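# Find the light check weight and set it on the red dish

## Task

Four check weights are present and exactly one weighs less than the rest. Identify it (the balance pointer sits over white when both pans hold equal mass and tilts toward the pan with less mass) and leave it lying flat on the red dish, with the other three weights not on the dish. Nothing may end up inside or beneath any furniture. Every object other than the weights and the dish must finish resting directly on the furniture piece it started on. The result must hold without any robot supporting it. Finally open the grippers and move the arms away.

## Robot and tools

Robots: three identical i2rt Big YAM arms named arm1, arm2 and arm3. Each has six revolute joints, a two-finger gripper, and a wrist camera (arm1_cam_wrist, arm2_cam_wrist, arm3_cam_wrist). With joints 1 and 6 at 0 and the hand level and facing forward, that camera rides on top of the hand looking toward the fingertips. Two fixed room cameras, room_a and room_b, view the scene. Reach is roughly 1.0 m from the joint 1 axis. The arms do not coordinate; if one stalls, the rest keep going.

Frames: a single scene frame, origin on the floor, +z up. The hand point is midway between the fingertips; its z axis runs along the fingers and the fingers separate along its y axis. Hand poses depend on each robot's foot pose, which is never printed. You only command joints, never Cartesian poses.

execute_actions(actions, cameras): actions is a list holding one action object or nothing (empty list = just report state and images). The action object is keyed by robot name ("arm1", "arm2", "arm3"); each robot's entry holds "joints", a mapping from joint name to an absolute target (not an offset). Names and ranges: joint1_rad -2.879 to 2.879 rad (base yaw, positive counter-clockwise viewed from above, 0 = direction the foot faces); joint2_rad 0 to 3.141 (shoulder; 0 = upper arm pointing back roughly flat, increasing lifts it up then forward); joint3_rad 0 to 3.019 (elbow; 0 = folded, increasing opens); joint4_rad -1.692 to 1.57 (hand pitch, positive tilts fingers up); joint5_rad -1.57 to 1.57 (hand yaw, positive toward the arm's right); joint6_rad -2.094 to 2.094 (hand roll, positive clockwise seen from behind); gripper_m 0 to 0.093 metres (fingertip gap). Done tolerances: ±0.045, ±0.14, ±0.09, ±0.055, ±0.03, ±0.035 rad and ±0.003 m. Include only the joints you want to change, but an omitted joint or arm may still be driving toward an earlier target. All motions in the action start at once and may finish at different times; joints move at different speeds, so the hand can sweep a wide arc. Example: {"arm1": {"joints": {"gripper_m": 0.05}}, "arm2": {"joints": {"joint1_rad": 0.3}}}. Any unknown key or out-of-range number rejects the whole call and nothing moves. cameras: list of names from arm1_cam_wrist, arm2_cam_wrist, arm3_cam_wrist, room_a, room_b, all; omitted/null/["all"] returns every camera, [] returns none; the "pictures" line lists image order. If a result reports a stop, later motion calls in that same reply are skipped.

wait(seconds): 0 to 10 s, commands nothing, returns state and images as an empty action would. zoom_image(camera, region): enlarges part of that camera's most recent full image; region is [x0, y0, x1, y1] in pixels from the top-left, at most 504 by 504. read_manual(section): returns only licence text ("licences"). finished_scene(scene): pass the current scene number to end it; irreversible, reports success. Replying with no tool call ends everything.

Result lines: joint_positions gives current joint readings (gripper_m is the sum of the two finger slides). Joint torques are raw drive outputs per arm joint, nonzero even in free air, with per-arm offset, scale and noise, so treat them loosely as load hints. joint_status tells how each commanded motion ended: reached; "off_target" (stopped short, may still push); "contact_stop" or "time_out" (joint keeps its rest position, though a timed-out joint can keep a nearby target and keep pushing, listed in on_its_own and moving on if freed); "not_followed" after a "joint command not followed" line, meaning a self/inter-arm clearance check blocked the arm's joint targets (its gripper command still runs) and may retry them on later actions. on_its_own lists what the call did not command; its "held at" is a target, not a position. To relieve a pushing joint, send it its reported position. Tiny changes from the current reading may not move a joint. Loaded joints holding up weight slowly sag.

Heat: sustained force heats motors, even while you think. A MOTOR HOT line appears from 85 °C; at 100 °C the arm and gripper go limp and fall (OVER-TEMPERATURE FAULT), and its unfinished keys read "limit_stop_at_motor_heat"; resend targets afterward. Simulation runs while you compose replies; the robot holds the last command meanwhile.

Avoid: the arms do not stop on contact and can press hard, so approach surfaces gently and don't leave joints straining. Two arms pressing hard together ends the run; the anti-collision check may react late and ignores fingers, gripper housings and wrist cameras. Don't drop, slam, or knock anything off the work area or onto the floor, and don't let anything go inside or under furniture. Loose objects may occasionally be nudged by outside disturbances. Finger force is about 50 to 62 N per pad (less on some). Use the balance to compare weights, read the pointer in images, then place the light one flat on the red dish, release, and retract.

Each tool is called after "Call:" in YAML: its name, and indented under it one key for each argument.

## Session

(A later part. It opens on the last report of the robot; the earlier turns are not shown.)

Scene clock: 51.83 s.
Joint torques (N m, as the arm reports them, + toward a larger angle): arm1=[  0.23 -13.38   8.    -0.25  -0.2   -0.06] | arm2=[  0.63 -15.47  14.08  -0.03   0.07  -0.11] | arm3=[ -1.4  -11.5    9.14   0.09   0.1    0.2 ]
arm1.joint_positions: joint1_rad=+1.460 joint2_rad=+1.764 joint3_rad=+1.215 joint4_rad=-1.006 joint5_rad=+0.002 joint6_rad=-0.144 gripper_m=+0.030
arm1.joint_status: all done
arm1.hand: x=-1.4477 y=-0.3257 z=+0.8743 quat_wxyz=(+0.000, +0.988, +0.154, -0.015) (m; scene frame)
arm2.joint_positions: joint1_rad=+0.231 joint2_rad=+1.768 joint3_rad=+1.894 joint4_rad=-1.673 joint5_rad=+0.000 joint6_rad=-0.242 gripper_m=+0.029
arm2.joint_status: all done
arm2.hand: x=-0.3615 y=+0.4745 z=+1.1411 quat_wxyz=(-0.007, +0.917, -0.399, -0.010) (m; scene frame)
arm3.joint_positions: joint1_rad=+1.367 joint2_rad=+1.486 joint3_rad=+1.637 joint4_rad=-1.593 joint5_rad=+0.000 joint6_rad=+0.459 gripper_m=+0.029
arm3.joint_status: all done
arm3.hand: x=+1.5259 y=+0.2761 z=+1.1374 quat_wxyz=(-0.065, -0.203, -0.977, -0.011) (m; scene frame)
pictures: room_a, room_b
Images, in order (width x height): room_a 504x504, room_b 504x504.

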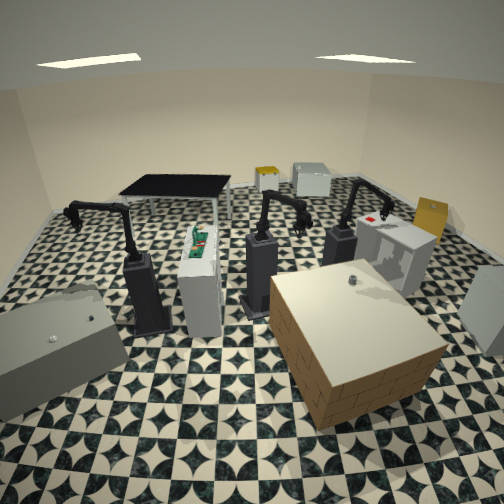

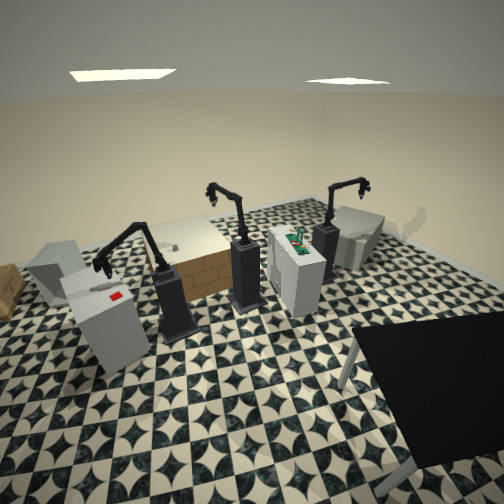

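Call:
execute_actions:
  actions:
    - {"arm1":{"joints":{"joint1_rad":1.838}},"arm2":{"joints":{"joint1_rad":-2.228,"joint3_rad":1.98,"joint6_rad":1.205}},"arm3":{"joints":{"joint1_rad":-1.656,"joint3_rad":1.51,"joint6_rad":1.755}}}
  cameras: ["all"]

Scene clock: 55.83 s.
Joint torques (N m, as the arm reports them, + toward a larger angle): arm1=[ -1.75 -13.47   7.98  -0.42  -0.04  -0.04] | arm2=[  0.59 -16.42  14.14   0.02   0.12   0.08] | arm3=[ -0.65 -11.92   7.98  -0.29   0.07   0.22]
arm1.joint_positions: joint1_rad=+1.851 joint2_rad=+1.764 joint3_rad=+1.215 joint4_rad=-1.006 joint5_rad=-0.002 joint6_rad=-0.146 gripper_m=+0.030
arm1.joint_status: all done
arm1.hand: x=-1.3804 y=-0.5047 z=+0.8741 quat_wxyz=(+0.002, +0.939, +0.344, -0.014) (m; scene frame)
arm2.joint_positions: joint1_rad=-2.237 joint2_rad=+1.784 joint3_rad=+1.912 joint4_rad=-1.673 joint5_rad=+0.002 joint6_rad=+1.196 gripper_m=+0.029
arm2.joint_status: all done
arm2.hand: x=+0.4161 y=-0.2148 z=+1.1390 quat_wxyz=(-0.012, -0.712, -0.702, -0.004) (m; scene frame)
arm3.joint_positions: joint1_rad=-1.660 joint2_rad=+1.503 joint3_rad=+1.511 joint4_rad=-1.593 joint5_rad=+0.002 joint6_rad=+1.738 gripper_m=+0.029
arm3.joint_status: all done
arm3.hand: x=+0.6236 y=+0.1823 z=+1.0783 quat_wxyz=(+0.003, -0.706, +0.708, -0.009) (m; scene frame)
pictures: arm1_cam_wrist, arm2_cam_wrist, arm3_cam_wrist, room_a, room_b
Images, in order (width x height): arm1_cam_wrist 616x616, arm2_cam_wrist 616x616, arm3_cam_wrist 616x616, room_a 504x504, room_b 504x504.

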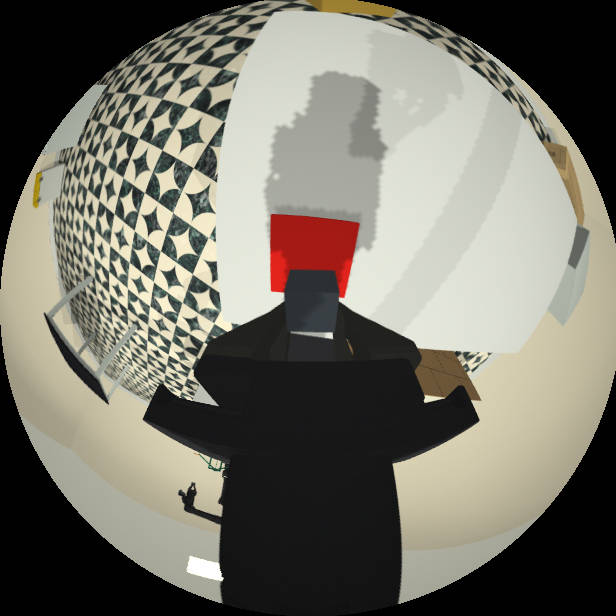

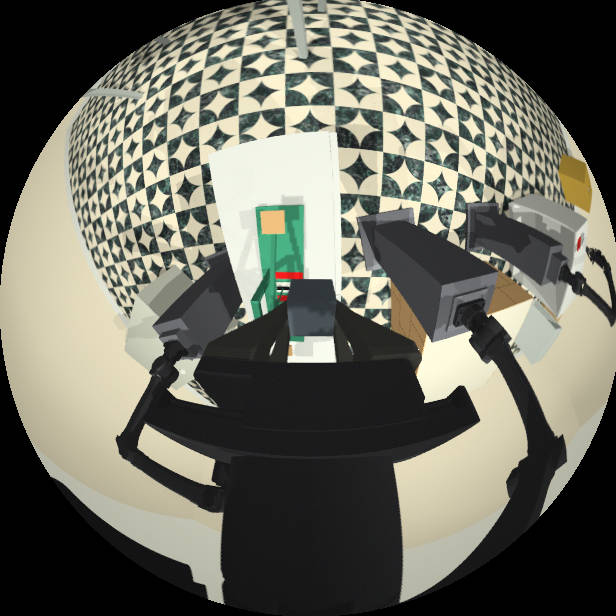

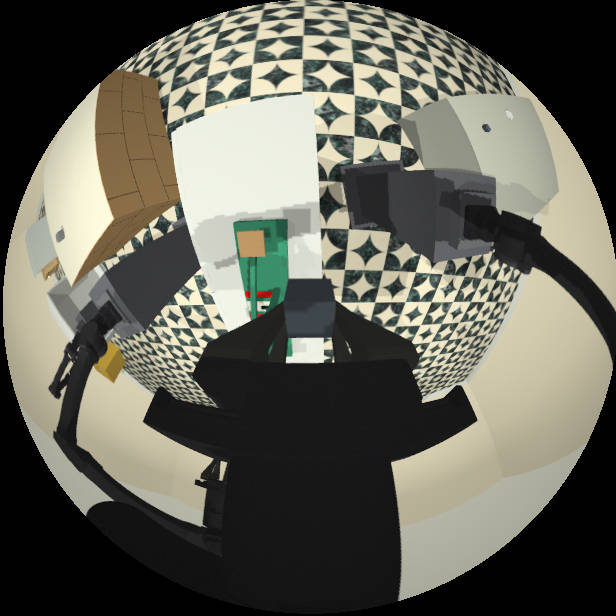

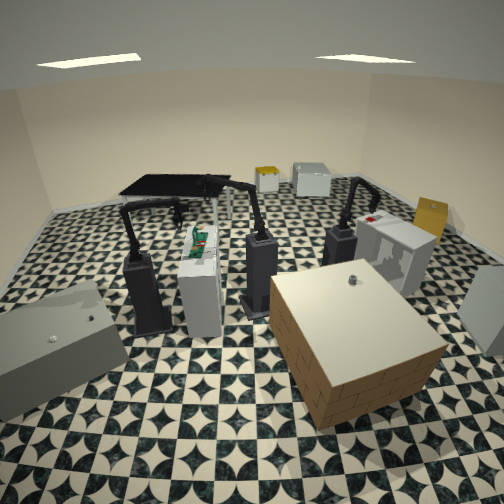

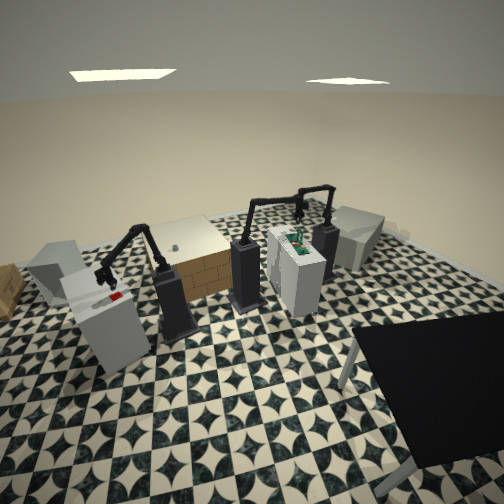

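Call:
zoom_image:
  camera: "arm2_cam_wrist"
  region: [200, 170, 360, 330]

Call:
zoom_image:
  camera: "arm3_cam_wrist"
  region: [180, 190, 340, 350]

Call:
zoom_image:
  camera: "arm1_cam_wrist"
  region: [230, 180, 390, 340]

Region (200, 170, 360, 330) of arm2_cam_wrist's 616x616 image, scaled by 3.150, with more detail than that image has.

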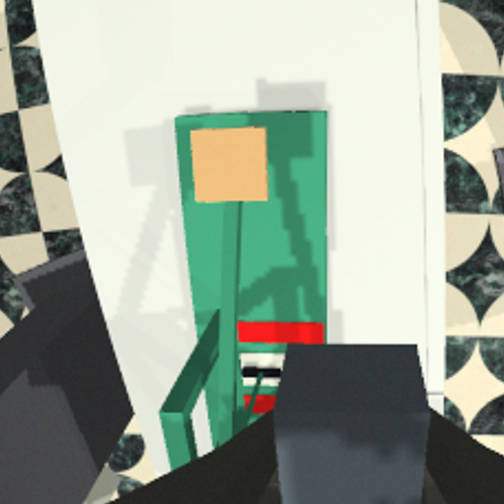

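Region (180, 190, 340, 350) of arm3_cam_wrist's 616x616 image, scaled by 3.150, with more detail than that image has.

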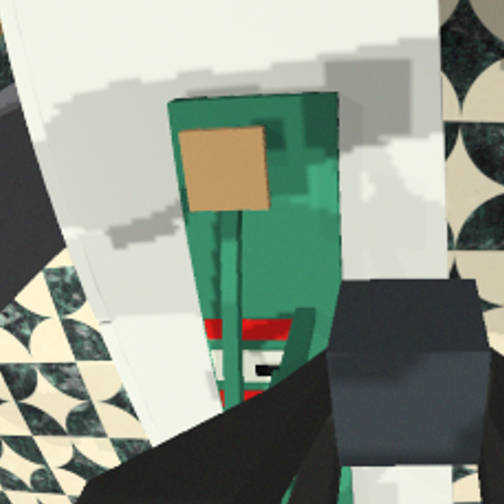

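Region (230, 180, 390, 340) of arm1_cam_wrist's 616x616 image, scaled by 3.150, with more detail than that image has.

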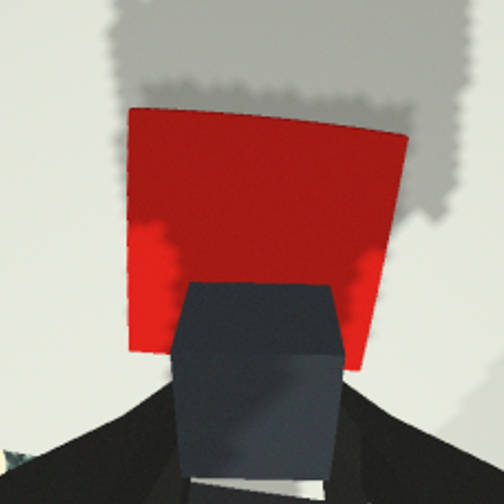

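Call:
execute_actions:
  actions:
    - {"arm2":{"joints":{"joint1_rad":-2.204,"joint2_rad":2.055,"joint3_rad":1.80,"joint4_rad":-1.285}},"arm3":{"joints":{"joint2_rad":1.816,"joint4_rad":-1.251}}}
  cameras: ["arm2_cam_wrist","arm3_cam_wrist","room_a"]

Scene clock: 63.97 s.
Joint torques (N m, as the arm reports them, + toward a larger angle): arm1=[ -1.58 -13.42   7.94  -0.27  -0.03  -0.02] | arm2=[  0.28 -18.51  10.7    0.58   0.2    0.12] | arm3=[ -0.84 -18.68   8.24   0.27   0.08   0.2 ]
arm1.joint_positions: joint1_rad=+1.851 joint2_rad=+1.764 joint3_rad=+1.215 joint4_rad=-1.006 joint5_rad=-0.002 joint6_rad=-0.146 gripper_m=+0.030
arm1.joint_status: not commanded
arm1.hand: x=-1.3804 y=-0.5047 z=+0.8741 quat_wxyz=(+0.002, +0.939, +0.344, -0.014) (m; scene frame)
arm2.joint_positions: joint1_rad=-2.208 joint2_rad=+2.069 joint3_rad=+1.770 joint4_rad=-1.293 joint5_rad=+0.000 joint6_rad=+1.197 gripper_m=+0.029
arm2.joint_status: all done
arm2.hand: x=+0.4861 y=-0.2238 z=+0.9221 quat_wxyz=(+0.010, -0.702, -0.712, +0.004) (m; scene frame)
arm3.joint_positions: joint1_rad=-1.660 joint2_rad=+1.843 joint3_rad=+1.499 joint4_rad=-1.258 joint5_rad=+0.002 joint6_rad=+1.739 gripper_m=+0.029
arm3.joint_status: all done
arm3.hand: x=+0.5267 y=+0.1642 z=+0.9107 quat_wxyz=(+0.010, -0.705, +0.709, -0.014) (m; scene frame)
pictures: arm2_cam_wrist, arm3_cam_wrist, room_a
Images, in order (width x height): arm2_cam_wrist 616x616, arm3_cam_wrist 616x616, room_a 504x504.

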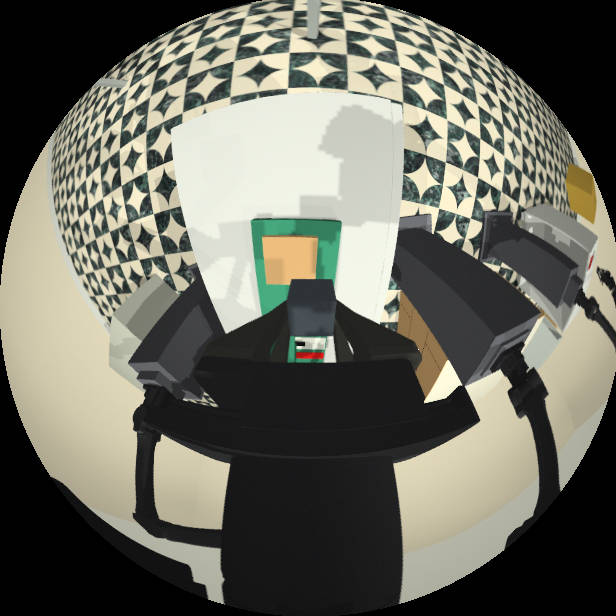

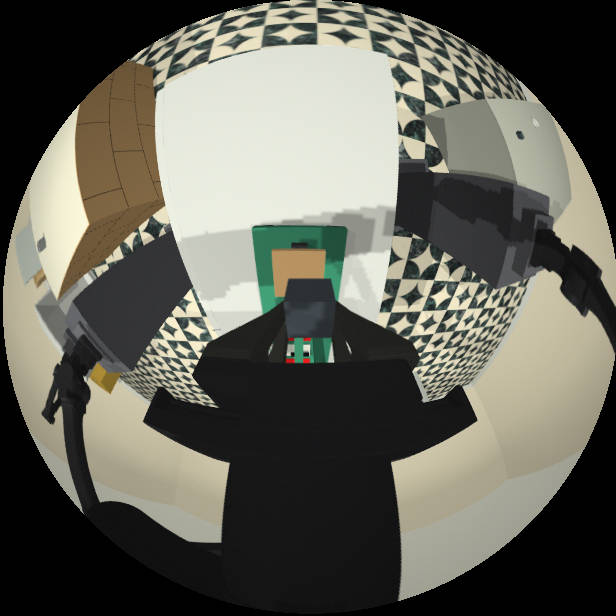

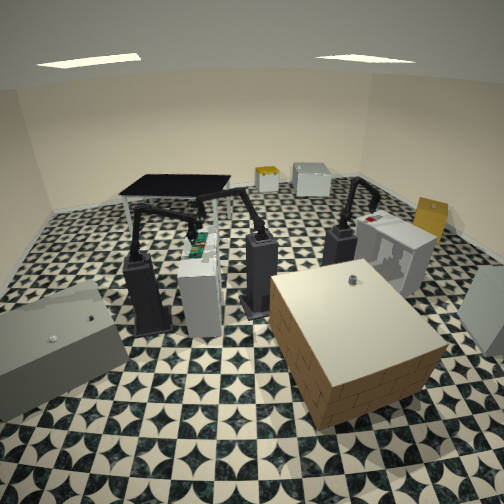

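Call:
zoom_image:
  camera: "arm2_cam_wrist"
  region: [230, 200, 390, 360]

Call:
zoom_image:
  camera: "arm3_cam_wrist"
  region: [230, 200, 390, 360]

Region (230, 200, 390, 360) of arm2_cam_wrist's 616x616 image, scaled by 3.150, with more detail than that image has.

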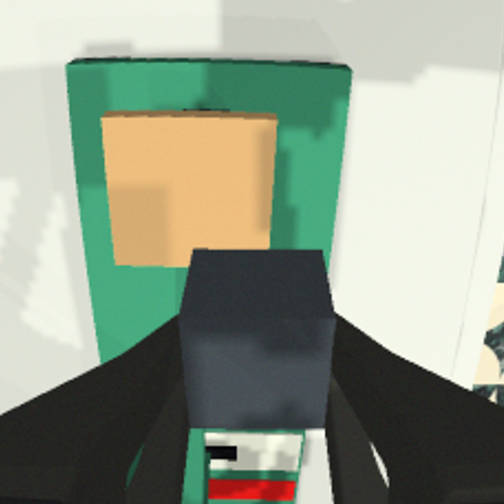

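Region (230, 200, 390, 360) of arm3_cam_wrist's 616x616 image, scaled by 3.150, with more detail than that image has.

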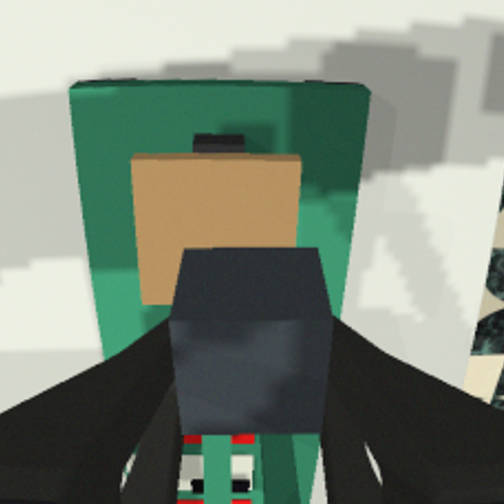

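Call:
execute_actions:
  actions:
    - {"arm2":{"joints":{"joint2_rad":2.14,"joint4_rad":-1.2}},"arm3":{"joints":{"joint1_rad":-1.648,"joint2_rad":1.885,"joint3_rad":1.46,"joint4_rad":-1.125}}}
  cameras: ["arm2_cam_wrist","arm3_cam_wrist"]

Scene clock: 76.20 s.
Joint torques (N m, as the arm reports them, + toward a larger angle): arm1=[ -1.64 -13.24   7.96  -0.24  -0.03  -0.03] | arm2=[  0.43 -19.58  10.49   0.53   0.16   0.1 ] | arm3=[ -0.63 -15.37   6.96   0.52   0.04   0.2 ]
arm1.joint_positions: joint1_rad=+1.851 joint2_rad=+1.764 joint3_rad=+1.215 joint4_rad=-1.006 joint5_rad=-0.002 joint6_rad=-0.146 gripper_m=+0.030
arm1.joint_status: not commanded
arm1.hand: x=-1.3804 y=-0.5047 z=+0.8741 quat_wxyz=(+0.002, +0.939, +0.344, -0.014) (m; scene frame)
arm2.joint_positions: joint1_rad=-2.208 joint2_rad=+2.166 joint3_rad=+1.770 joint4_rad=-1.207 joint5_rad=+0.001 joint6_rad=+1.197 gripper_m=+0.029
arm2.joint_status: all done
arm2.hand: x=+0.4977 y=-0.2285 z=+0.8624 quat_wxyz=(+0.015, -0.702, -0.712, +0.007) (m; scene frame)
arm3.joint_positions: joint1_rad=-1.660 joint2_rad=+1.872 joint3_rad=+1.466 joint4_rad=-1.135 joint5_rad=+0.002 joint6_rad=+1.739 gripper_m=+0.029
arm3.joint_status: all done
arm3.hand: x=+0.5109 y=+0.1614 z=+0.8834 quat_wxyz=(-0.014, -0.705, +0.709, +0.004) (m; scene frame)
pictures: arm2_cam_wrist, arm3_cam_wrist
Images, in order (width x height): arm2_cam_wrist 616x616, arm3_cam_wrist 616x616.

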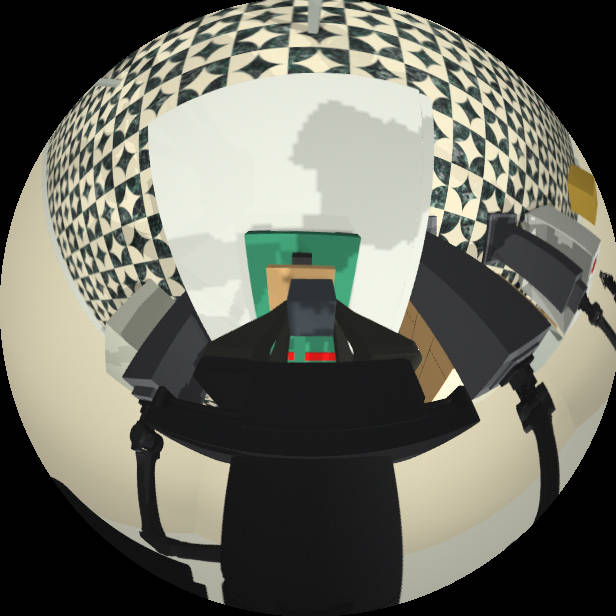

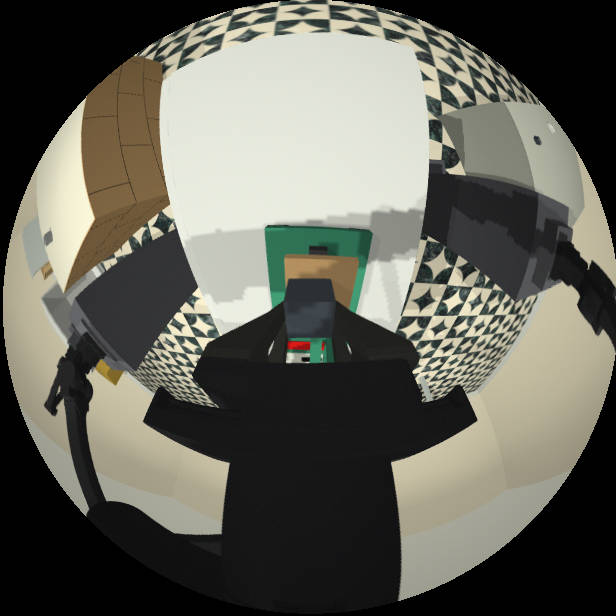

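Call:
zoom_image:
  camera: "arm2_cam_wrist"
  region: [230, 210, 390, 370]

Call:
zoom_image:
  camera: "arm3_cam_wrist"
  region: [230, 210, 390, 370]

Region (230, 210, 390, 370) of arm2_cam_wrist's 616x616 image, scaled by 3.150, with more detail than that image has.

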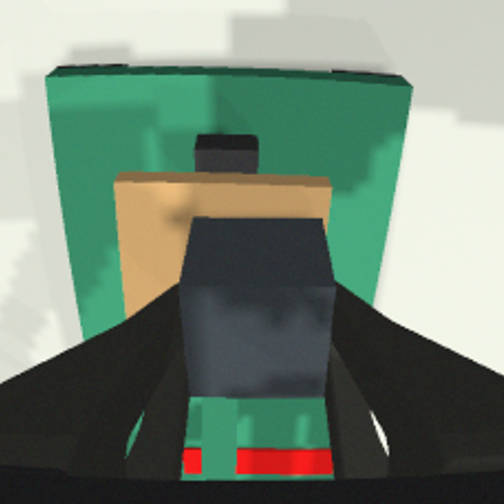

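Region (230, 210, 390, 370) of arm3_cam_wrist's 616x616 image, scaled by 3.150, with more detail than that image has.

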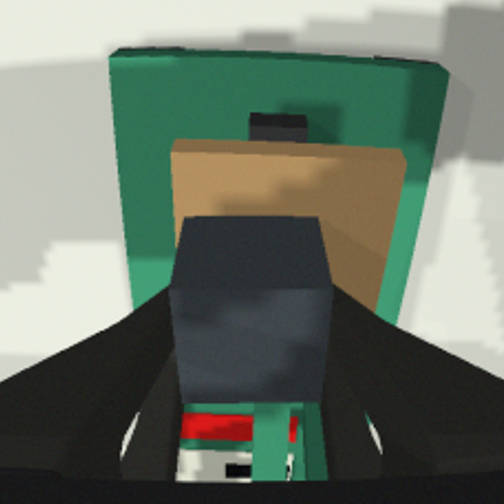

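Call:
execute_actions:
  actions:
    - {"arm2":{"joints":{"joint2_rad":2.112,"joint4_rad":-1.165}},"arm3":{"joints":{"joint2_rad":1.915,"joint4_rad":-1.165}}}
  cameras: ["arm2_cam_wrist","arm3_cam_wrist"]

Scene clock: 80.73 s.
Joint torques (N m, as the arm reports them, + toward a larger angle): arm1=[ -1.56 -13.29   8.    -0.17  -0.02  -0.03] | arm2=[ -0.08 -19.63  10.42   0.78   0.14   0.09] | arm3=[ -0.27 -15.23   6.63  -0.48   0.06   0.21]
arm1.joint_positions: joint1_rad=+1.851 joint2_rad=+1.764 joint3_rad=+1.215 joint4_rad=-1.006 joint5_rad=-0.002 joint6_rad=-0.146 gripper_m=+0.030
arm1.joint_status: not commanded
arm1.hand: x=-1.3804 y=-0.5047 z=+0.8741 quat_wxyz=(+0.002, +0.939, +0.344, -0.014) (m; scene frame)
arm2.joint_positions: joint1_rad=-2.208 joint2_rad=+2.146 joint3_rad=+1.770 joint4_rad=-1.175 joint5_rad=+0.001 joint6_rad=+1.197 gripper_m=+0.029
arm2.joint_status: all done
arm2.hand: x=+0.5072 y=-0.2321 z=+0.8751 quat_wxyz=(-0.009, -0.702, -0.712, -0.003) (m; scene frame)
arm3.joint_positions: joint1_rad=-1.660 joint2_rad=+1.897 joint3_rad=+1.466 joint4_rad=-1.155 joint5_rad=+0.002 joint6_rad=+1.739 gripper_m=+0.029
arm3.joint_status: all done
arm3.hand: x=+0.5175 y=+0.1620 z=+0.8698 quat_wxyz=(+0.004, -0.705, +0.709, -0.010) (m; scene frame)
pictures: arm2_cam_wrist, arm3_cam_wrist
Images, in order (width x height): arm2_cam_wrist 616x616, arm3_cam_wrist 616x616.

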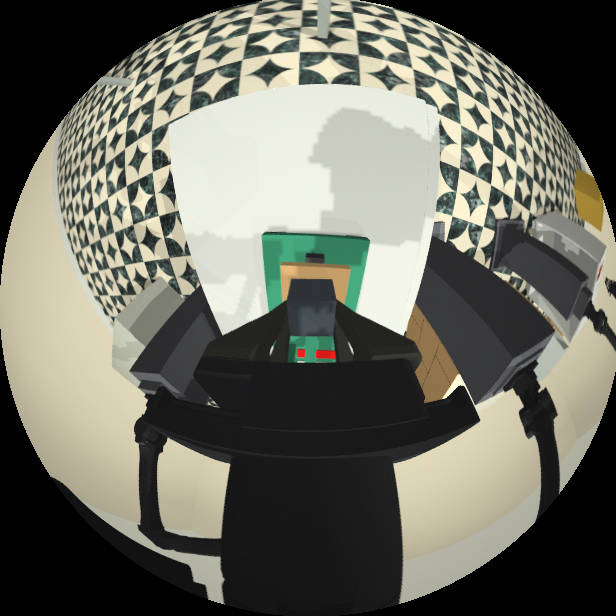

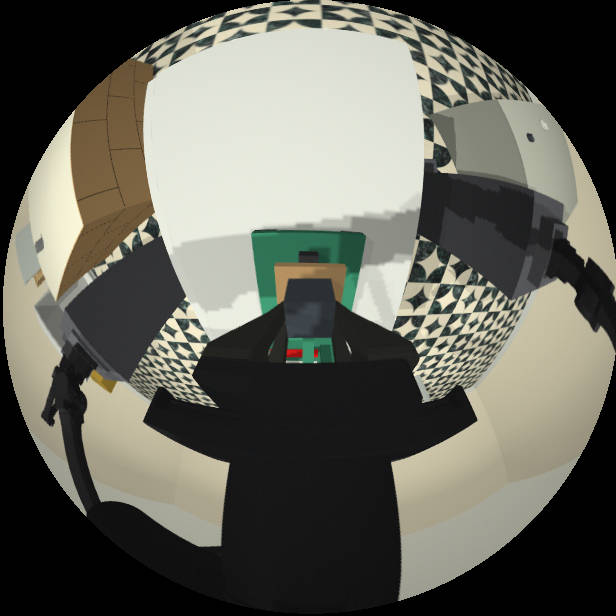

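Call:
zoom_image:
  camera: "arm2_cam_wrist"
  region: [230, 210, 390, 370]

Call:
zoom_image:
  camera: "arm3_cam_wrist"
  region: [230, 210, 390, 370]

Region (230, 210, 390, 370) of arm2_cam_wrist's 616x616 image, scaled by 3.150, with more detail than that image has.

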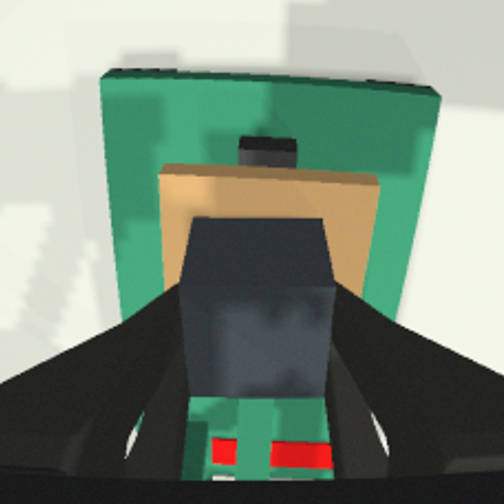

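Region (230, 210, 390, 370) of arm3_cam_wrist's 616x616 image, scaled by 3.150, with more detail than that image has.

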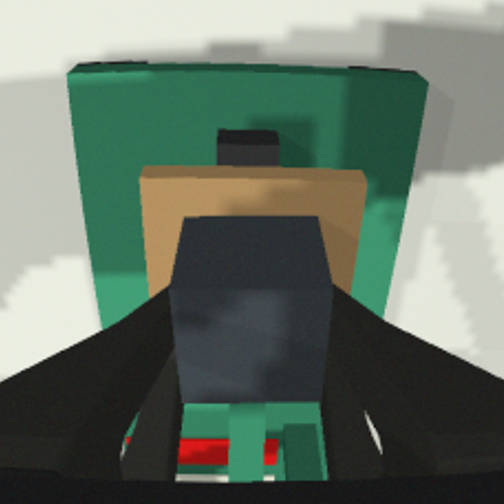

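Call:
execute_actions:
  actions:
    - {"arm2":{"joints":{"gripper_m":0.066}},"arm3":{"joints":{"gripper_m":0.066}}}
  cameras: ["arm2_cam_wrist","arm3_cam_wrist","room_b"]

Scene clock: 82.43 s.
Joint torques (N m, as the arm reports them, + toward a larger angle): arm1=[ -1.54 -13.19   7.98  -0.25  -0.02  -0.04] | arm2=[  0.08 -19.44  10.56   0.71   0.13   0.09] | arm3=[ -0.54 -15.44   6.92  -0.36   0.08   0.2 ]
arm1.joint_positions: joint1_rad=+1.851 joint2_rad=+1.764 joint3_rad=+1.215 joint4_rad=-1.006 joint5_rad=-0.002 joint6_rad=-0.146 gripper_m=+0.030
arm1.joint_status: not commanded
arm1.hand: x=-1.3804 y=-0.5047 z=+0.8741 quat_wxyz=(+0.002, +0.939, +0.344, -0.014) (m; scene frame)
arm2.joint_positions: joint1_rad=-2.208 joint2_rad=+2.133 joint3_rad=+1.770 joint4_rad=-1.175 joint5_rad=+0.001 joint6_rad=+1.197 gripper_m=+0.066
arm2.joint_status: all done
arm2.hand: x=+0.5084 y=-0.2325 z=+0.8827 quat_wxyz=(-0.015, -0.702, -0.712, -0.006) (m; scene frame)
arm3.joint_positions: joint1_rad=-1.660 joint2_rad=+1.897 joint3_rad=+1.466 joint4_rad=-1.156 joint5_rad=+0.002 joint6_rad=+1.739 gripper_m=+0.066
arm3.joint_status: all done
arm3.hand: x=+0.5176 y=+0.1620 z=+0.8698 quat_wxyz=(+0.004, -0.705, +0.709, -0.010) (m; scene frame)
pictures: arm2_cam_wrist, arm3_cam_wrist, room_b
Images, in order (width x height): arm2_cam_wrist 616x616, arm3_cam_wrist 616x616, room_b 504x504.

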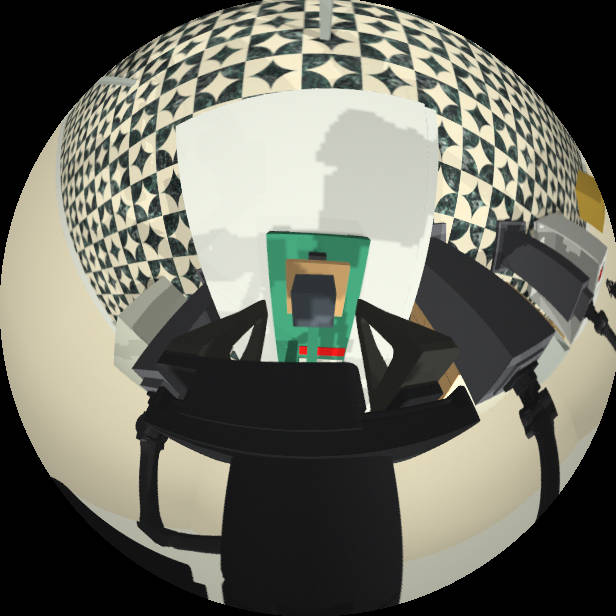

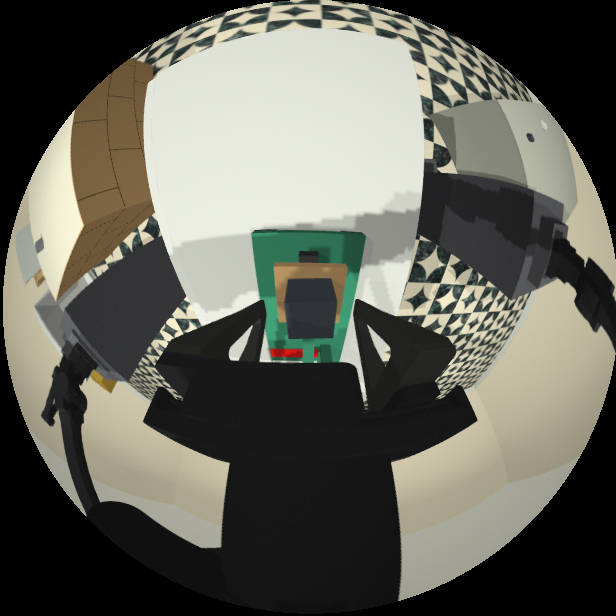

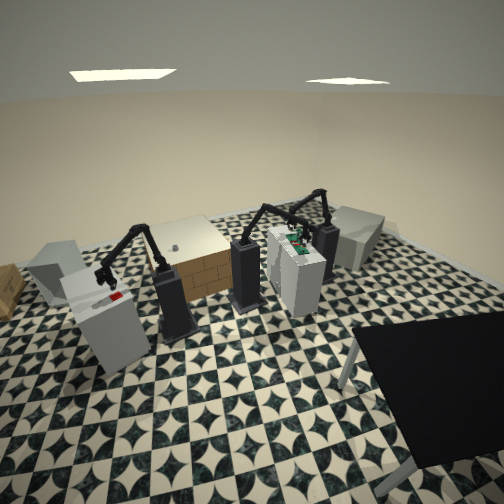

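Call:
execute_actions:
  actions:
    - {"arm2":{"joints":{"joint2_rad":1.95,"gripper_m":0.08}},"arm3":{"joints":{"joint2_rad":1.70,"gripper_m":0.08}}}
  cameras: ["arm2_cam_wrist","arm3_cam_wrist","room_b"]

Scene clock: 85.40 s.
Joint torques (N m, as the arm reports them, + toward a larger angle): arm1=[ -1.56 -13.49   7.99  -0.16  -0.06  -0.02] | arm2=[  0.47 -16.83  11.29   1.08   0.14   0.07] | arm3=[ -0.34 -12.54   7.96   0.01   0.08   0.17]
arm1.joint_positions: joint1_rad=+1.851 joint2_rad=+1.764 joint3_rad=+1.215 joint4_rad=-1.006 joint5_rad=-0.002 joint6_rad=-0.146 gripper_m=+0.030
arm1.joint_status: not commanded
arm1.hand: x=-1.3804 y=-0.5047 z=+0.8741 quat_wxyz=(+0.002, +0.939, +0.344, -0.014) (m; scene frame)
arm2.joint_positions: joint1_rad=-2.208 joint2_rad=+1.952 joint3_rad=+1.770 joint4_rad=-1.174 joint5_rad=+0.001 joint6_rad=+1.197 gripper_m=+0.080
arm2.joint_status: all done
arm2.hand: x=+0.5155 y=-0.2352 z=+0.9971 quat_wxyz=(-0.098, -0.699, -0.708, -0.043) (m; scene frame)
arm3.joint_positions: joint1_rad=-1.660 joint2_rad=+1.673 joint3_rad=+1.462 joint4_rad=-1.157 joint5_rad=+0.002 joint6_rad=+1.739 gripper_m=+0.080
arm3.joint_status: all done
arm3.hand: x=+0.5166 y=+0.1633 z=+0.9877 quat_wxyz=(-0.085, -0.701, +0.706, +0.054) (m; scene frame)
pictures: arm2_cam_wrist, arm3_cam_wrist, room_b
Images, in order (width x height): arm2_cam_wrist 616x616, arm3_cam_wrist 616x616, room_b 504x504.

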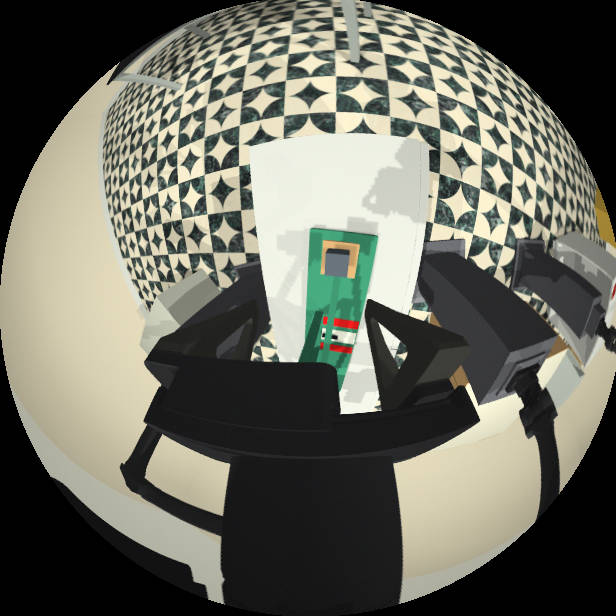

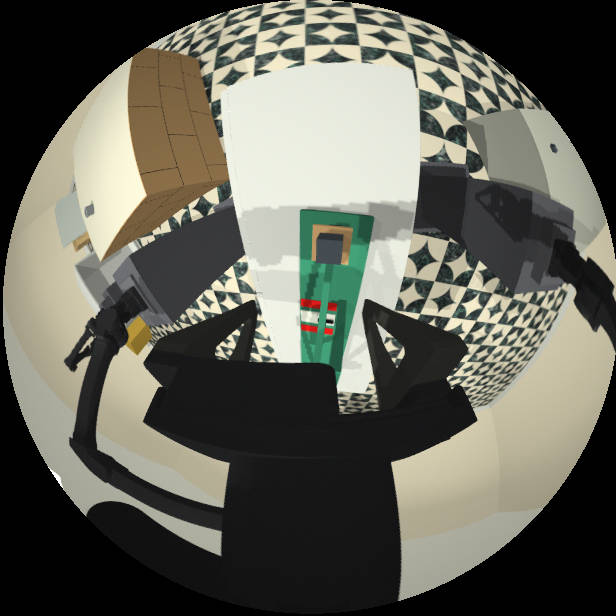

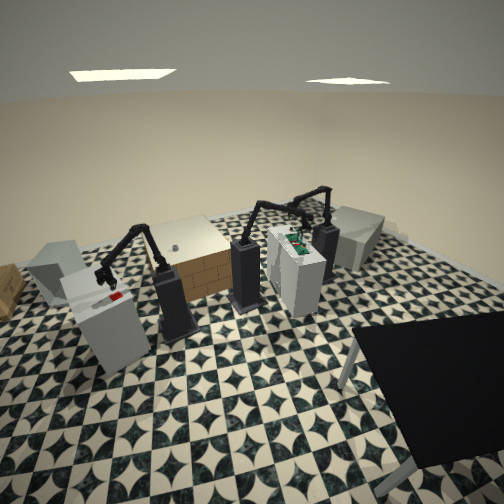

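Call:
zoom_image:
  camera: "arm2_cam_wrist"
  region: [270, 220, 410, 370]

Call:
zoom_image:
  camera: "arm3_cam_wrist"
  region: [260, 200, 400, 350]

Region (270, 220, 410, 370) of arm2_cam_wrist's 616x616 image, scaled by 3.360, with more detail than that image has; it fills the left 470 columns of this view, and the rest is white.

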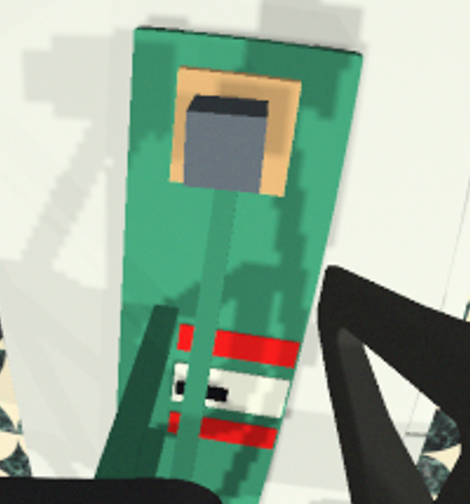

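Region (260, 200, 400, 350) of arm3_cam_wrist's 616x616 image, scaled by 3.360, with more detail than that image has; it fills the left 470 columns of this view, and the rest is white.

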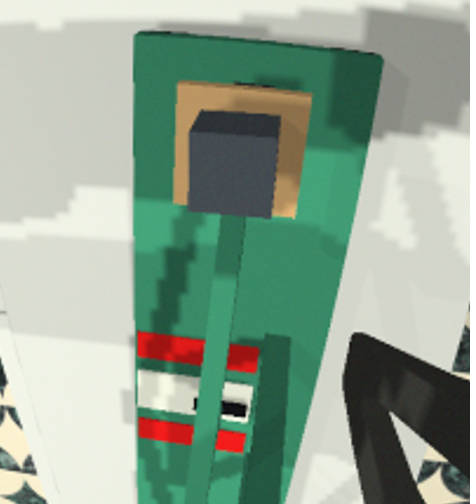

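Call:
execute_actions:
  actions:
    - {"arm1":{"joints":{"joint2_rad":1.85,"joint3_rad":1.175,"joint4_rad":-0.895}},"arm2":{"joints":{"joint2_rad":1.75,"joint4_rad":-1.5,"joint6_rad":1.83}},"arm3":{"joints":{"joint2_rad":1.25,"joint3_rad":1.3,"joint4_rad":-1.55,"gripper_m":0.065}}}
  cameras: ["arm1_cam_wrist","arm2_cam_wrist","arm3_cam_wrist"]

Scene clock: 96.27 s.
Joint torques (N m, as the arm reports them, + toward a larger angle): arm1=[ -1.41 -15.11   7.23   0.86  -0.03  -0.02] | arm2=[  0.39 -14.34  11.31  -0.02   0.16   0.07] | arm3=[-0.51 -6.45  8.39 -0.09  0.08  0.19]
arm1.joint_positions: joint1_rad=+1.851 joint2_rad=+1.864 joint3_rad=+1.170 joint4_rad=-0.910 joint5_rad=-0.002 joint6_rad=-0.146 gripper_m=+0.030
arm1.joint_status: all done
arm1.hand: x=-1.3734 y=-0.5002 z=+0.8134 quat_wxyz=(-0.003, +0.939, +0.344, +0.010) (m; scene frame)
arm2.joint_positions: joint1_rad=-2.208 joint2_rad=+1.756 joint3_rad=+1.770 joint4_rad=-1.492 joint5_rad=+0.001 joint6_rad=+1.821 gripper_m=+0.080
arm2.joint_status: all done
arm2.hand: x=+0.4305 y=-0.2032 z=+1.1006 quat_wxyz=(-0.034, -0.886, -0.462, -0.030) (m; scene frame)
arm3.joint_positions: joint1_rad=-1.660 joint2_rad=+1.235 joint3_rad=+1.297 joint4_rad=-1.543 joint5_rad=+0.002 joint6_rad=+1.739 gripper_m=+0.065
arm3.joint_status: all done
arm3.hand: x=+0.7005 y=+0.1951 z=+1.0974 quat_wxyz=(-0.039, -0.704, +0.709, +0.021) (m; scene frame)
pictures: arm1_cam_wrist, arm2_cam_wrist, arm3_cam_wrist
Images, in order (width x height): arm1_cam_wrist 616x616, arm2_cam_wrist 616x616, arm3_cam_wrist 616x616.

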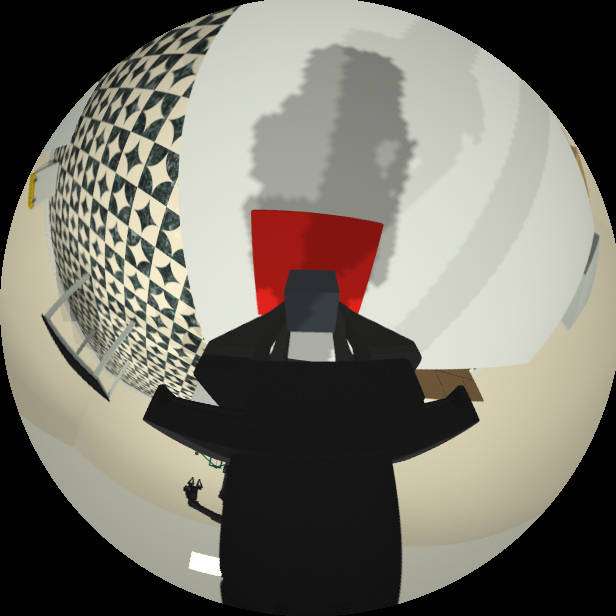

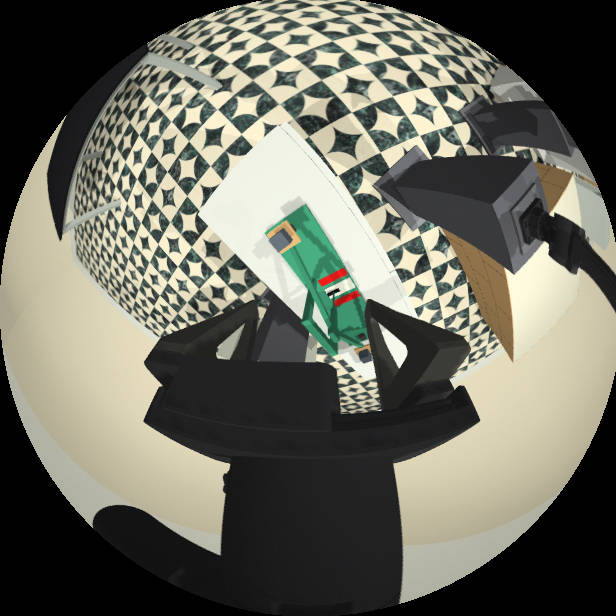

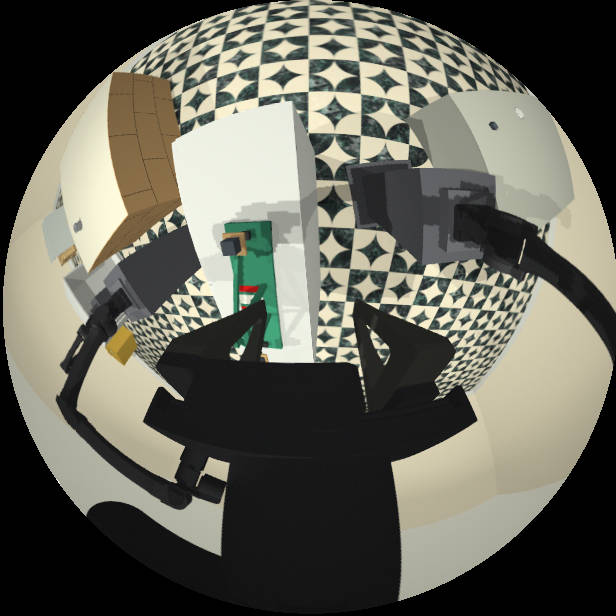

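Call:
zoom_image:
  camera: "arm2_cam_wrist"
  region: [250, 200, 410, 370]

Call:
zoom_image:
  camera: "arm1_cam_wrist"
  region: [230, 190, 400, 350]

Region (250, 200, 410, 370) of arm2_cam_wrist's 616x616 image, scaled by 2.965, with more detail than that image has; it fills the left 474 columns of this view, and the rest is white.

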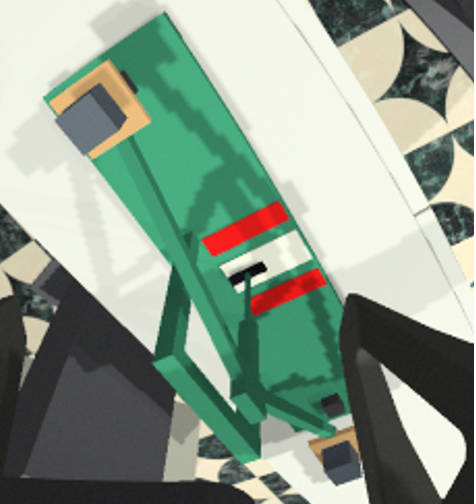

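Region (230, 190, 400, 350) of arm1_cam_wrist's 616x616 image, scaled by 2.965, with more detail than that image has; it fills the top 474 rows of this view, and the rest is white.

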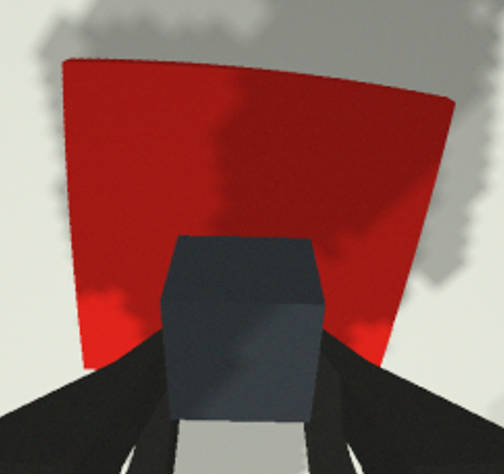

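Call:
execute_actions:
  actions:
    - {"arm1":{"joints":{"joint3_rad":1.145,"joint4_rad":-0.85}},"arm2":{"joints":{"joint1_rad":-1.575,"joint6_rad":1.855}},"arm3":{"joints":{"joint1_rad":2.26}}}
  cameras: ["arm1_cam_wrist","arm2_cam_wrist","arm3_cam_wrist"]

Scene clock: 103.50 s.
Joint torques (N m, as the arm reports them, + toward a larger angle): arm1=[ -1.41 -15.17   6.58   0.94  -0.04  -0.02] | arm2=[ -0.75 -13.7   11.17   0.     0.26   0.09] | arm3=[-1.12 -7.1   8.38 -0.12  0.18  0.19]
arm1.joint_positions: joint1_rad=+1.851 joint2_rad=+1.863 joint3_rad=+1.147 joint4_rad=-0.866 joint5_rad=-0.002 joint6_rad=-0.146 gripper_m=+0.030
arm1.joint_status: all done
arm1.hand: x=-1.3731 y=-0.4999 z=+0.8066 quat_wxyz=(-0.001, +0.939, +0.344, -0.001) (m; scene frame)
arm2.joint_positions: joint1_rad=-1.568 joint2_rad=+1.756 joint3_rad=+1.770 joint4_rad=-1.492 joint5_rad=-0.002 joint6_rad=+1.846 gripper_m=+0.080
arm2.joint_status: all done
arm2.hand: x=+0.4451 y=+0.1510 z=+1.1007 quat_wxyz=(-0.021, -0.705, -0.708, -0.041) (m; scene frame)
arm3.joint_positions: joint1_rad=+2.258 joint2_rad=+1.240 joint3_rad=+1.297 joint4_rad=-1.543 joint5_rad=-0.001 joint6_rad=+1.739 gripper_m=+0.065
arm3.joint_status: all done
arm3.hand: x=+1.2759 y=+0.5480 z=+1.0931 quat_wxyz=(-0.013, -0.389, -0.920, -0.036) (m; scene frame)
pictures: arm1_cam_wrist, arm2_cam_wrist, arm3_cam_wrist
Images, in order (width x height): arm1_cam_wrist 616x616, arm2_cam_wrist 616x616, arm3_cam_wrist 616x616.

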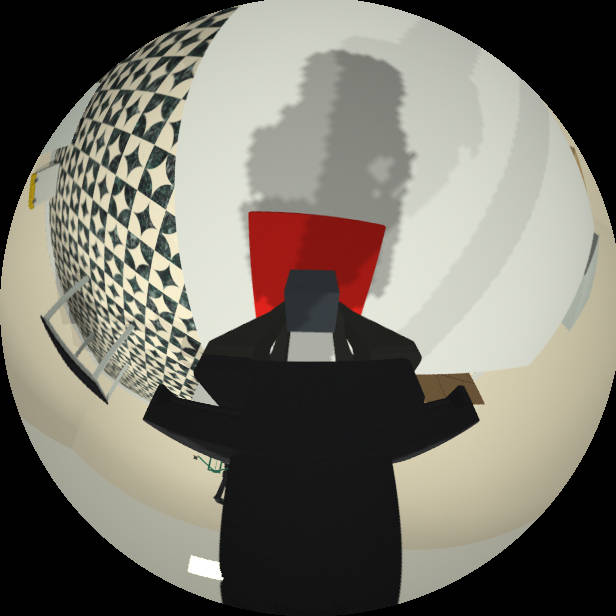

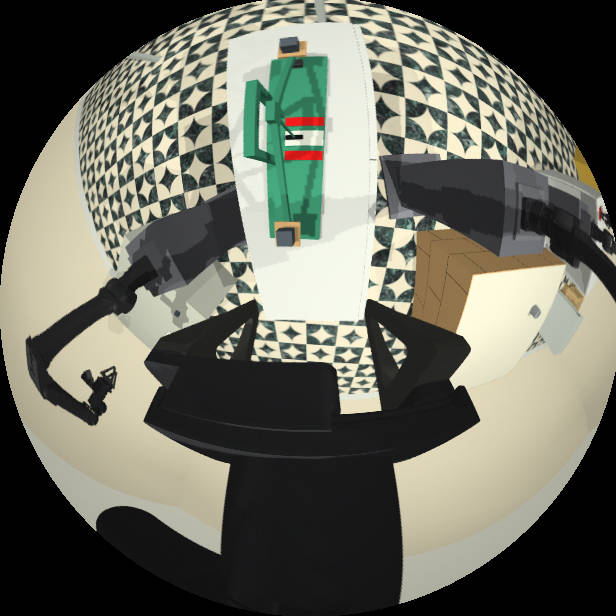

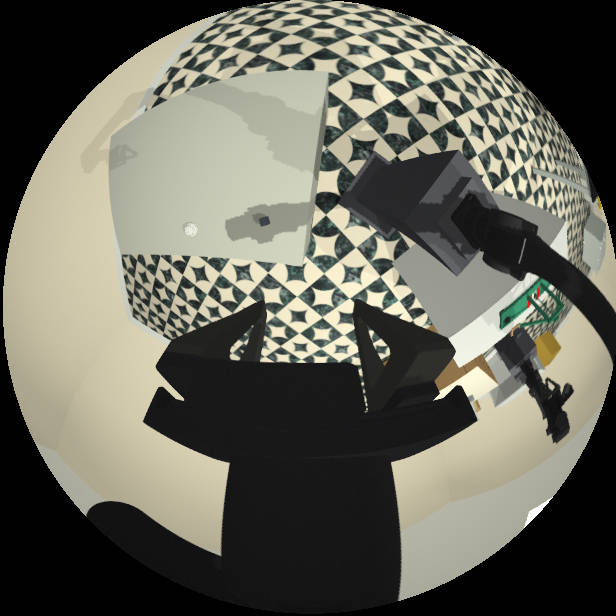

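Call:
zoom_image:
  camera: "arm2_cam_wrist"
  region: [230, 170, 350, 290]

Call:
zoom_image:
  camera: "arm3_cam_wrist"
  region: [170, 170, 330, 290]

Call:
zoom_image:
  camera: "arm1_cam_wrist"
  region: [230, 190, 400, 350]

Region (230, 170, 350, 290) of arm2_cam_wrist's 616x616 image, scaled by 4.200, with more detail than that image has.

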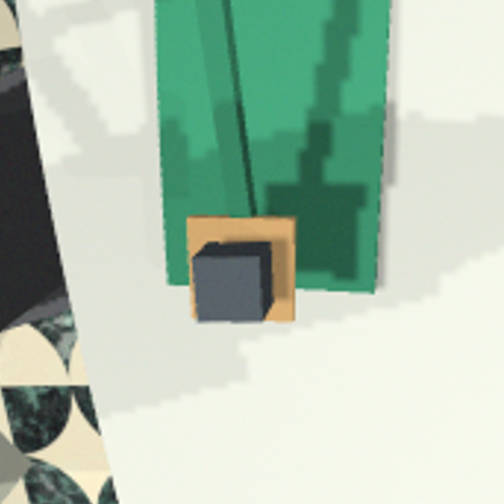

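Region (170, 170, 330, 290) of arm3_cam_wrist's 616x616 image, scaled by 3.150, with more detail than that image has; it fills the top 378 rows of this view, and the rest is white.

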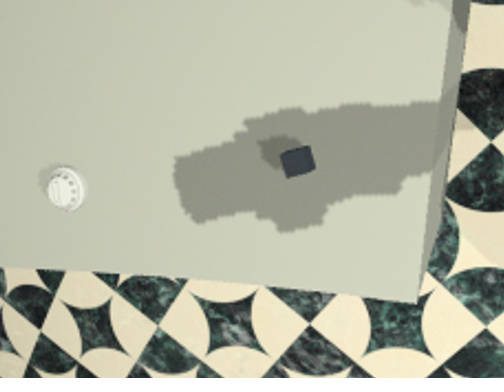

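Region (230, 190, 400, 350) of arm1_cam_wrist's 616x616 image, scaled by 2.965, with more detail than that image has; it fills the top 474 rows of this view, and the rest is white.

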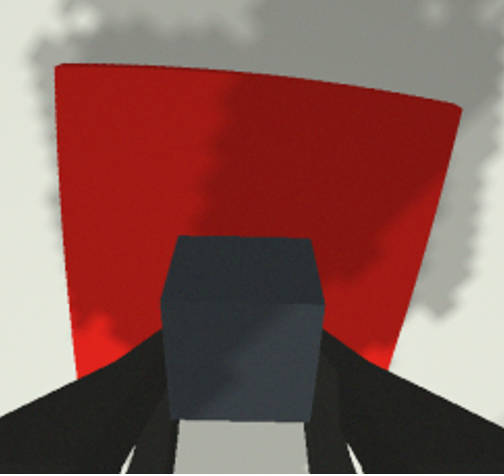

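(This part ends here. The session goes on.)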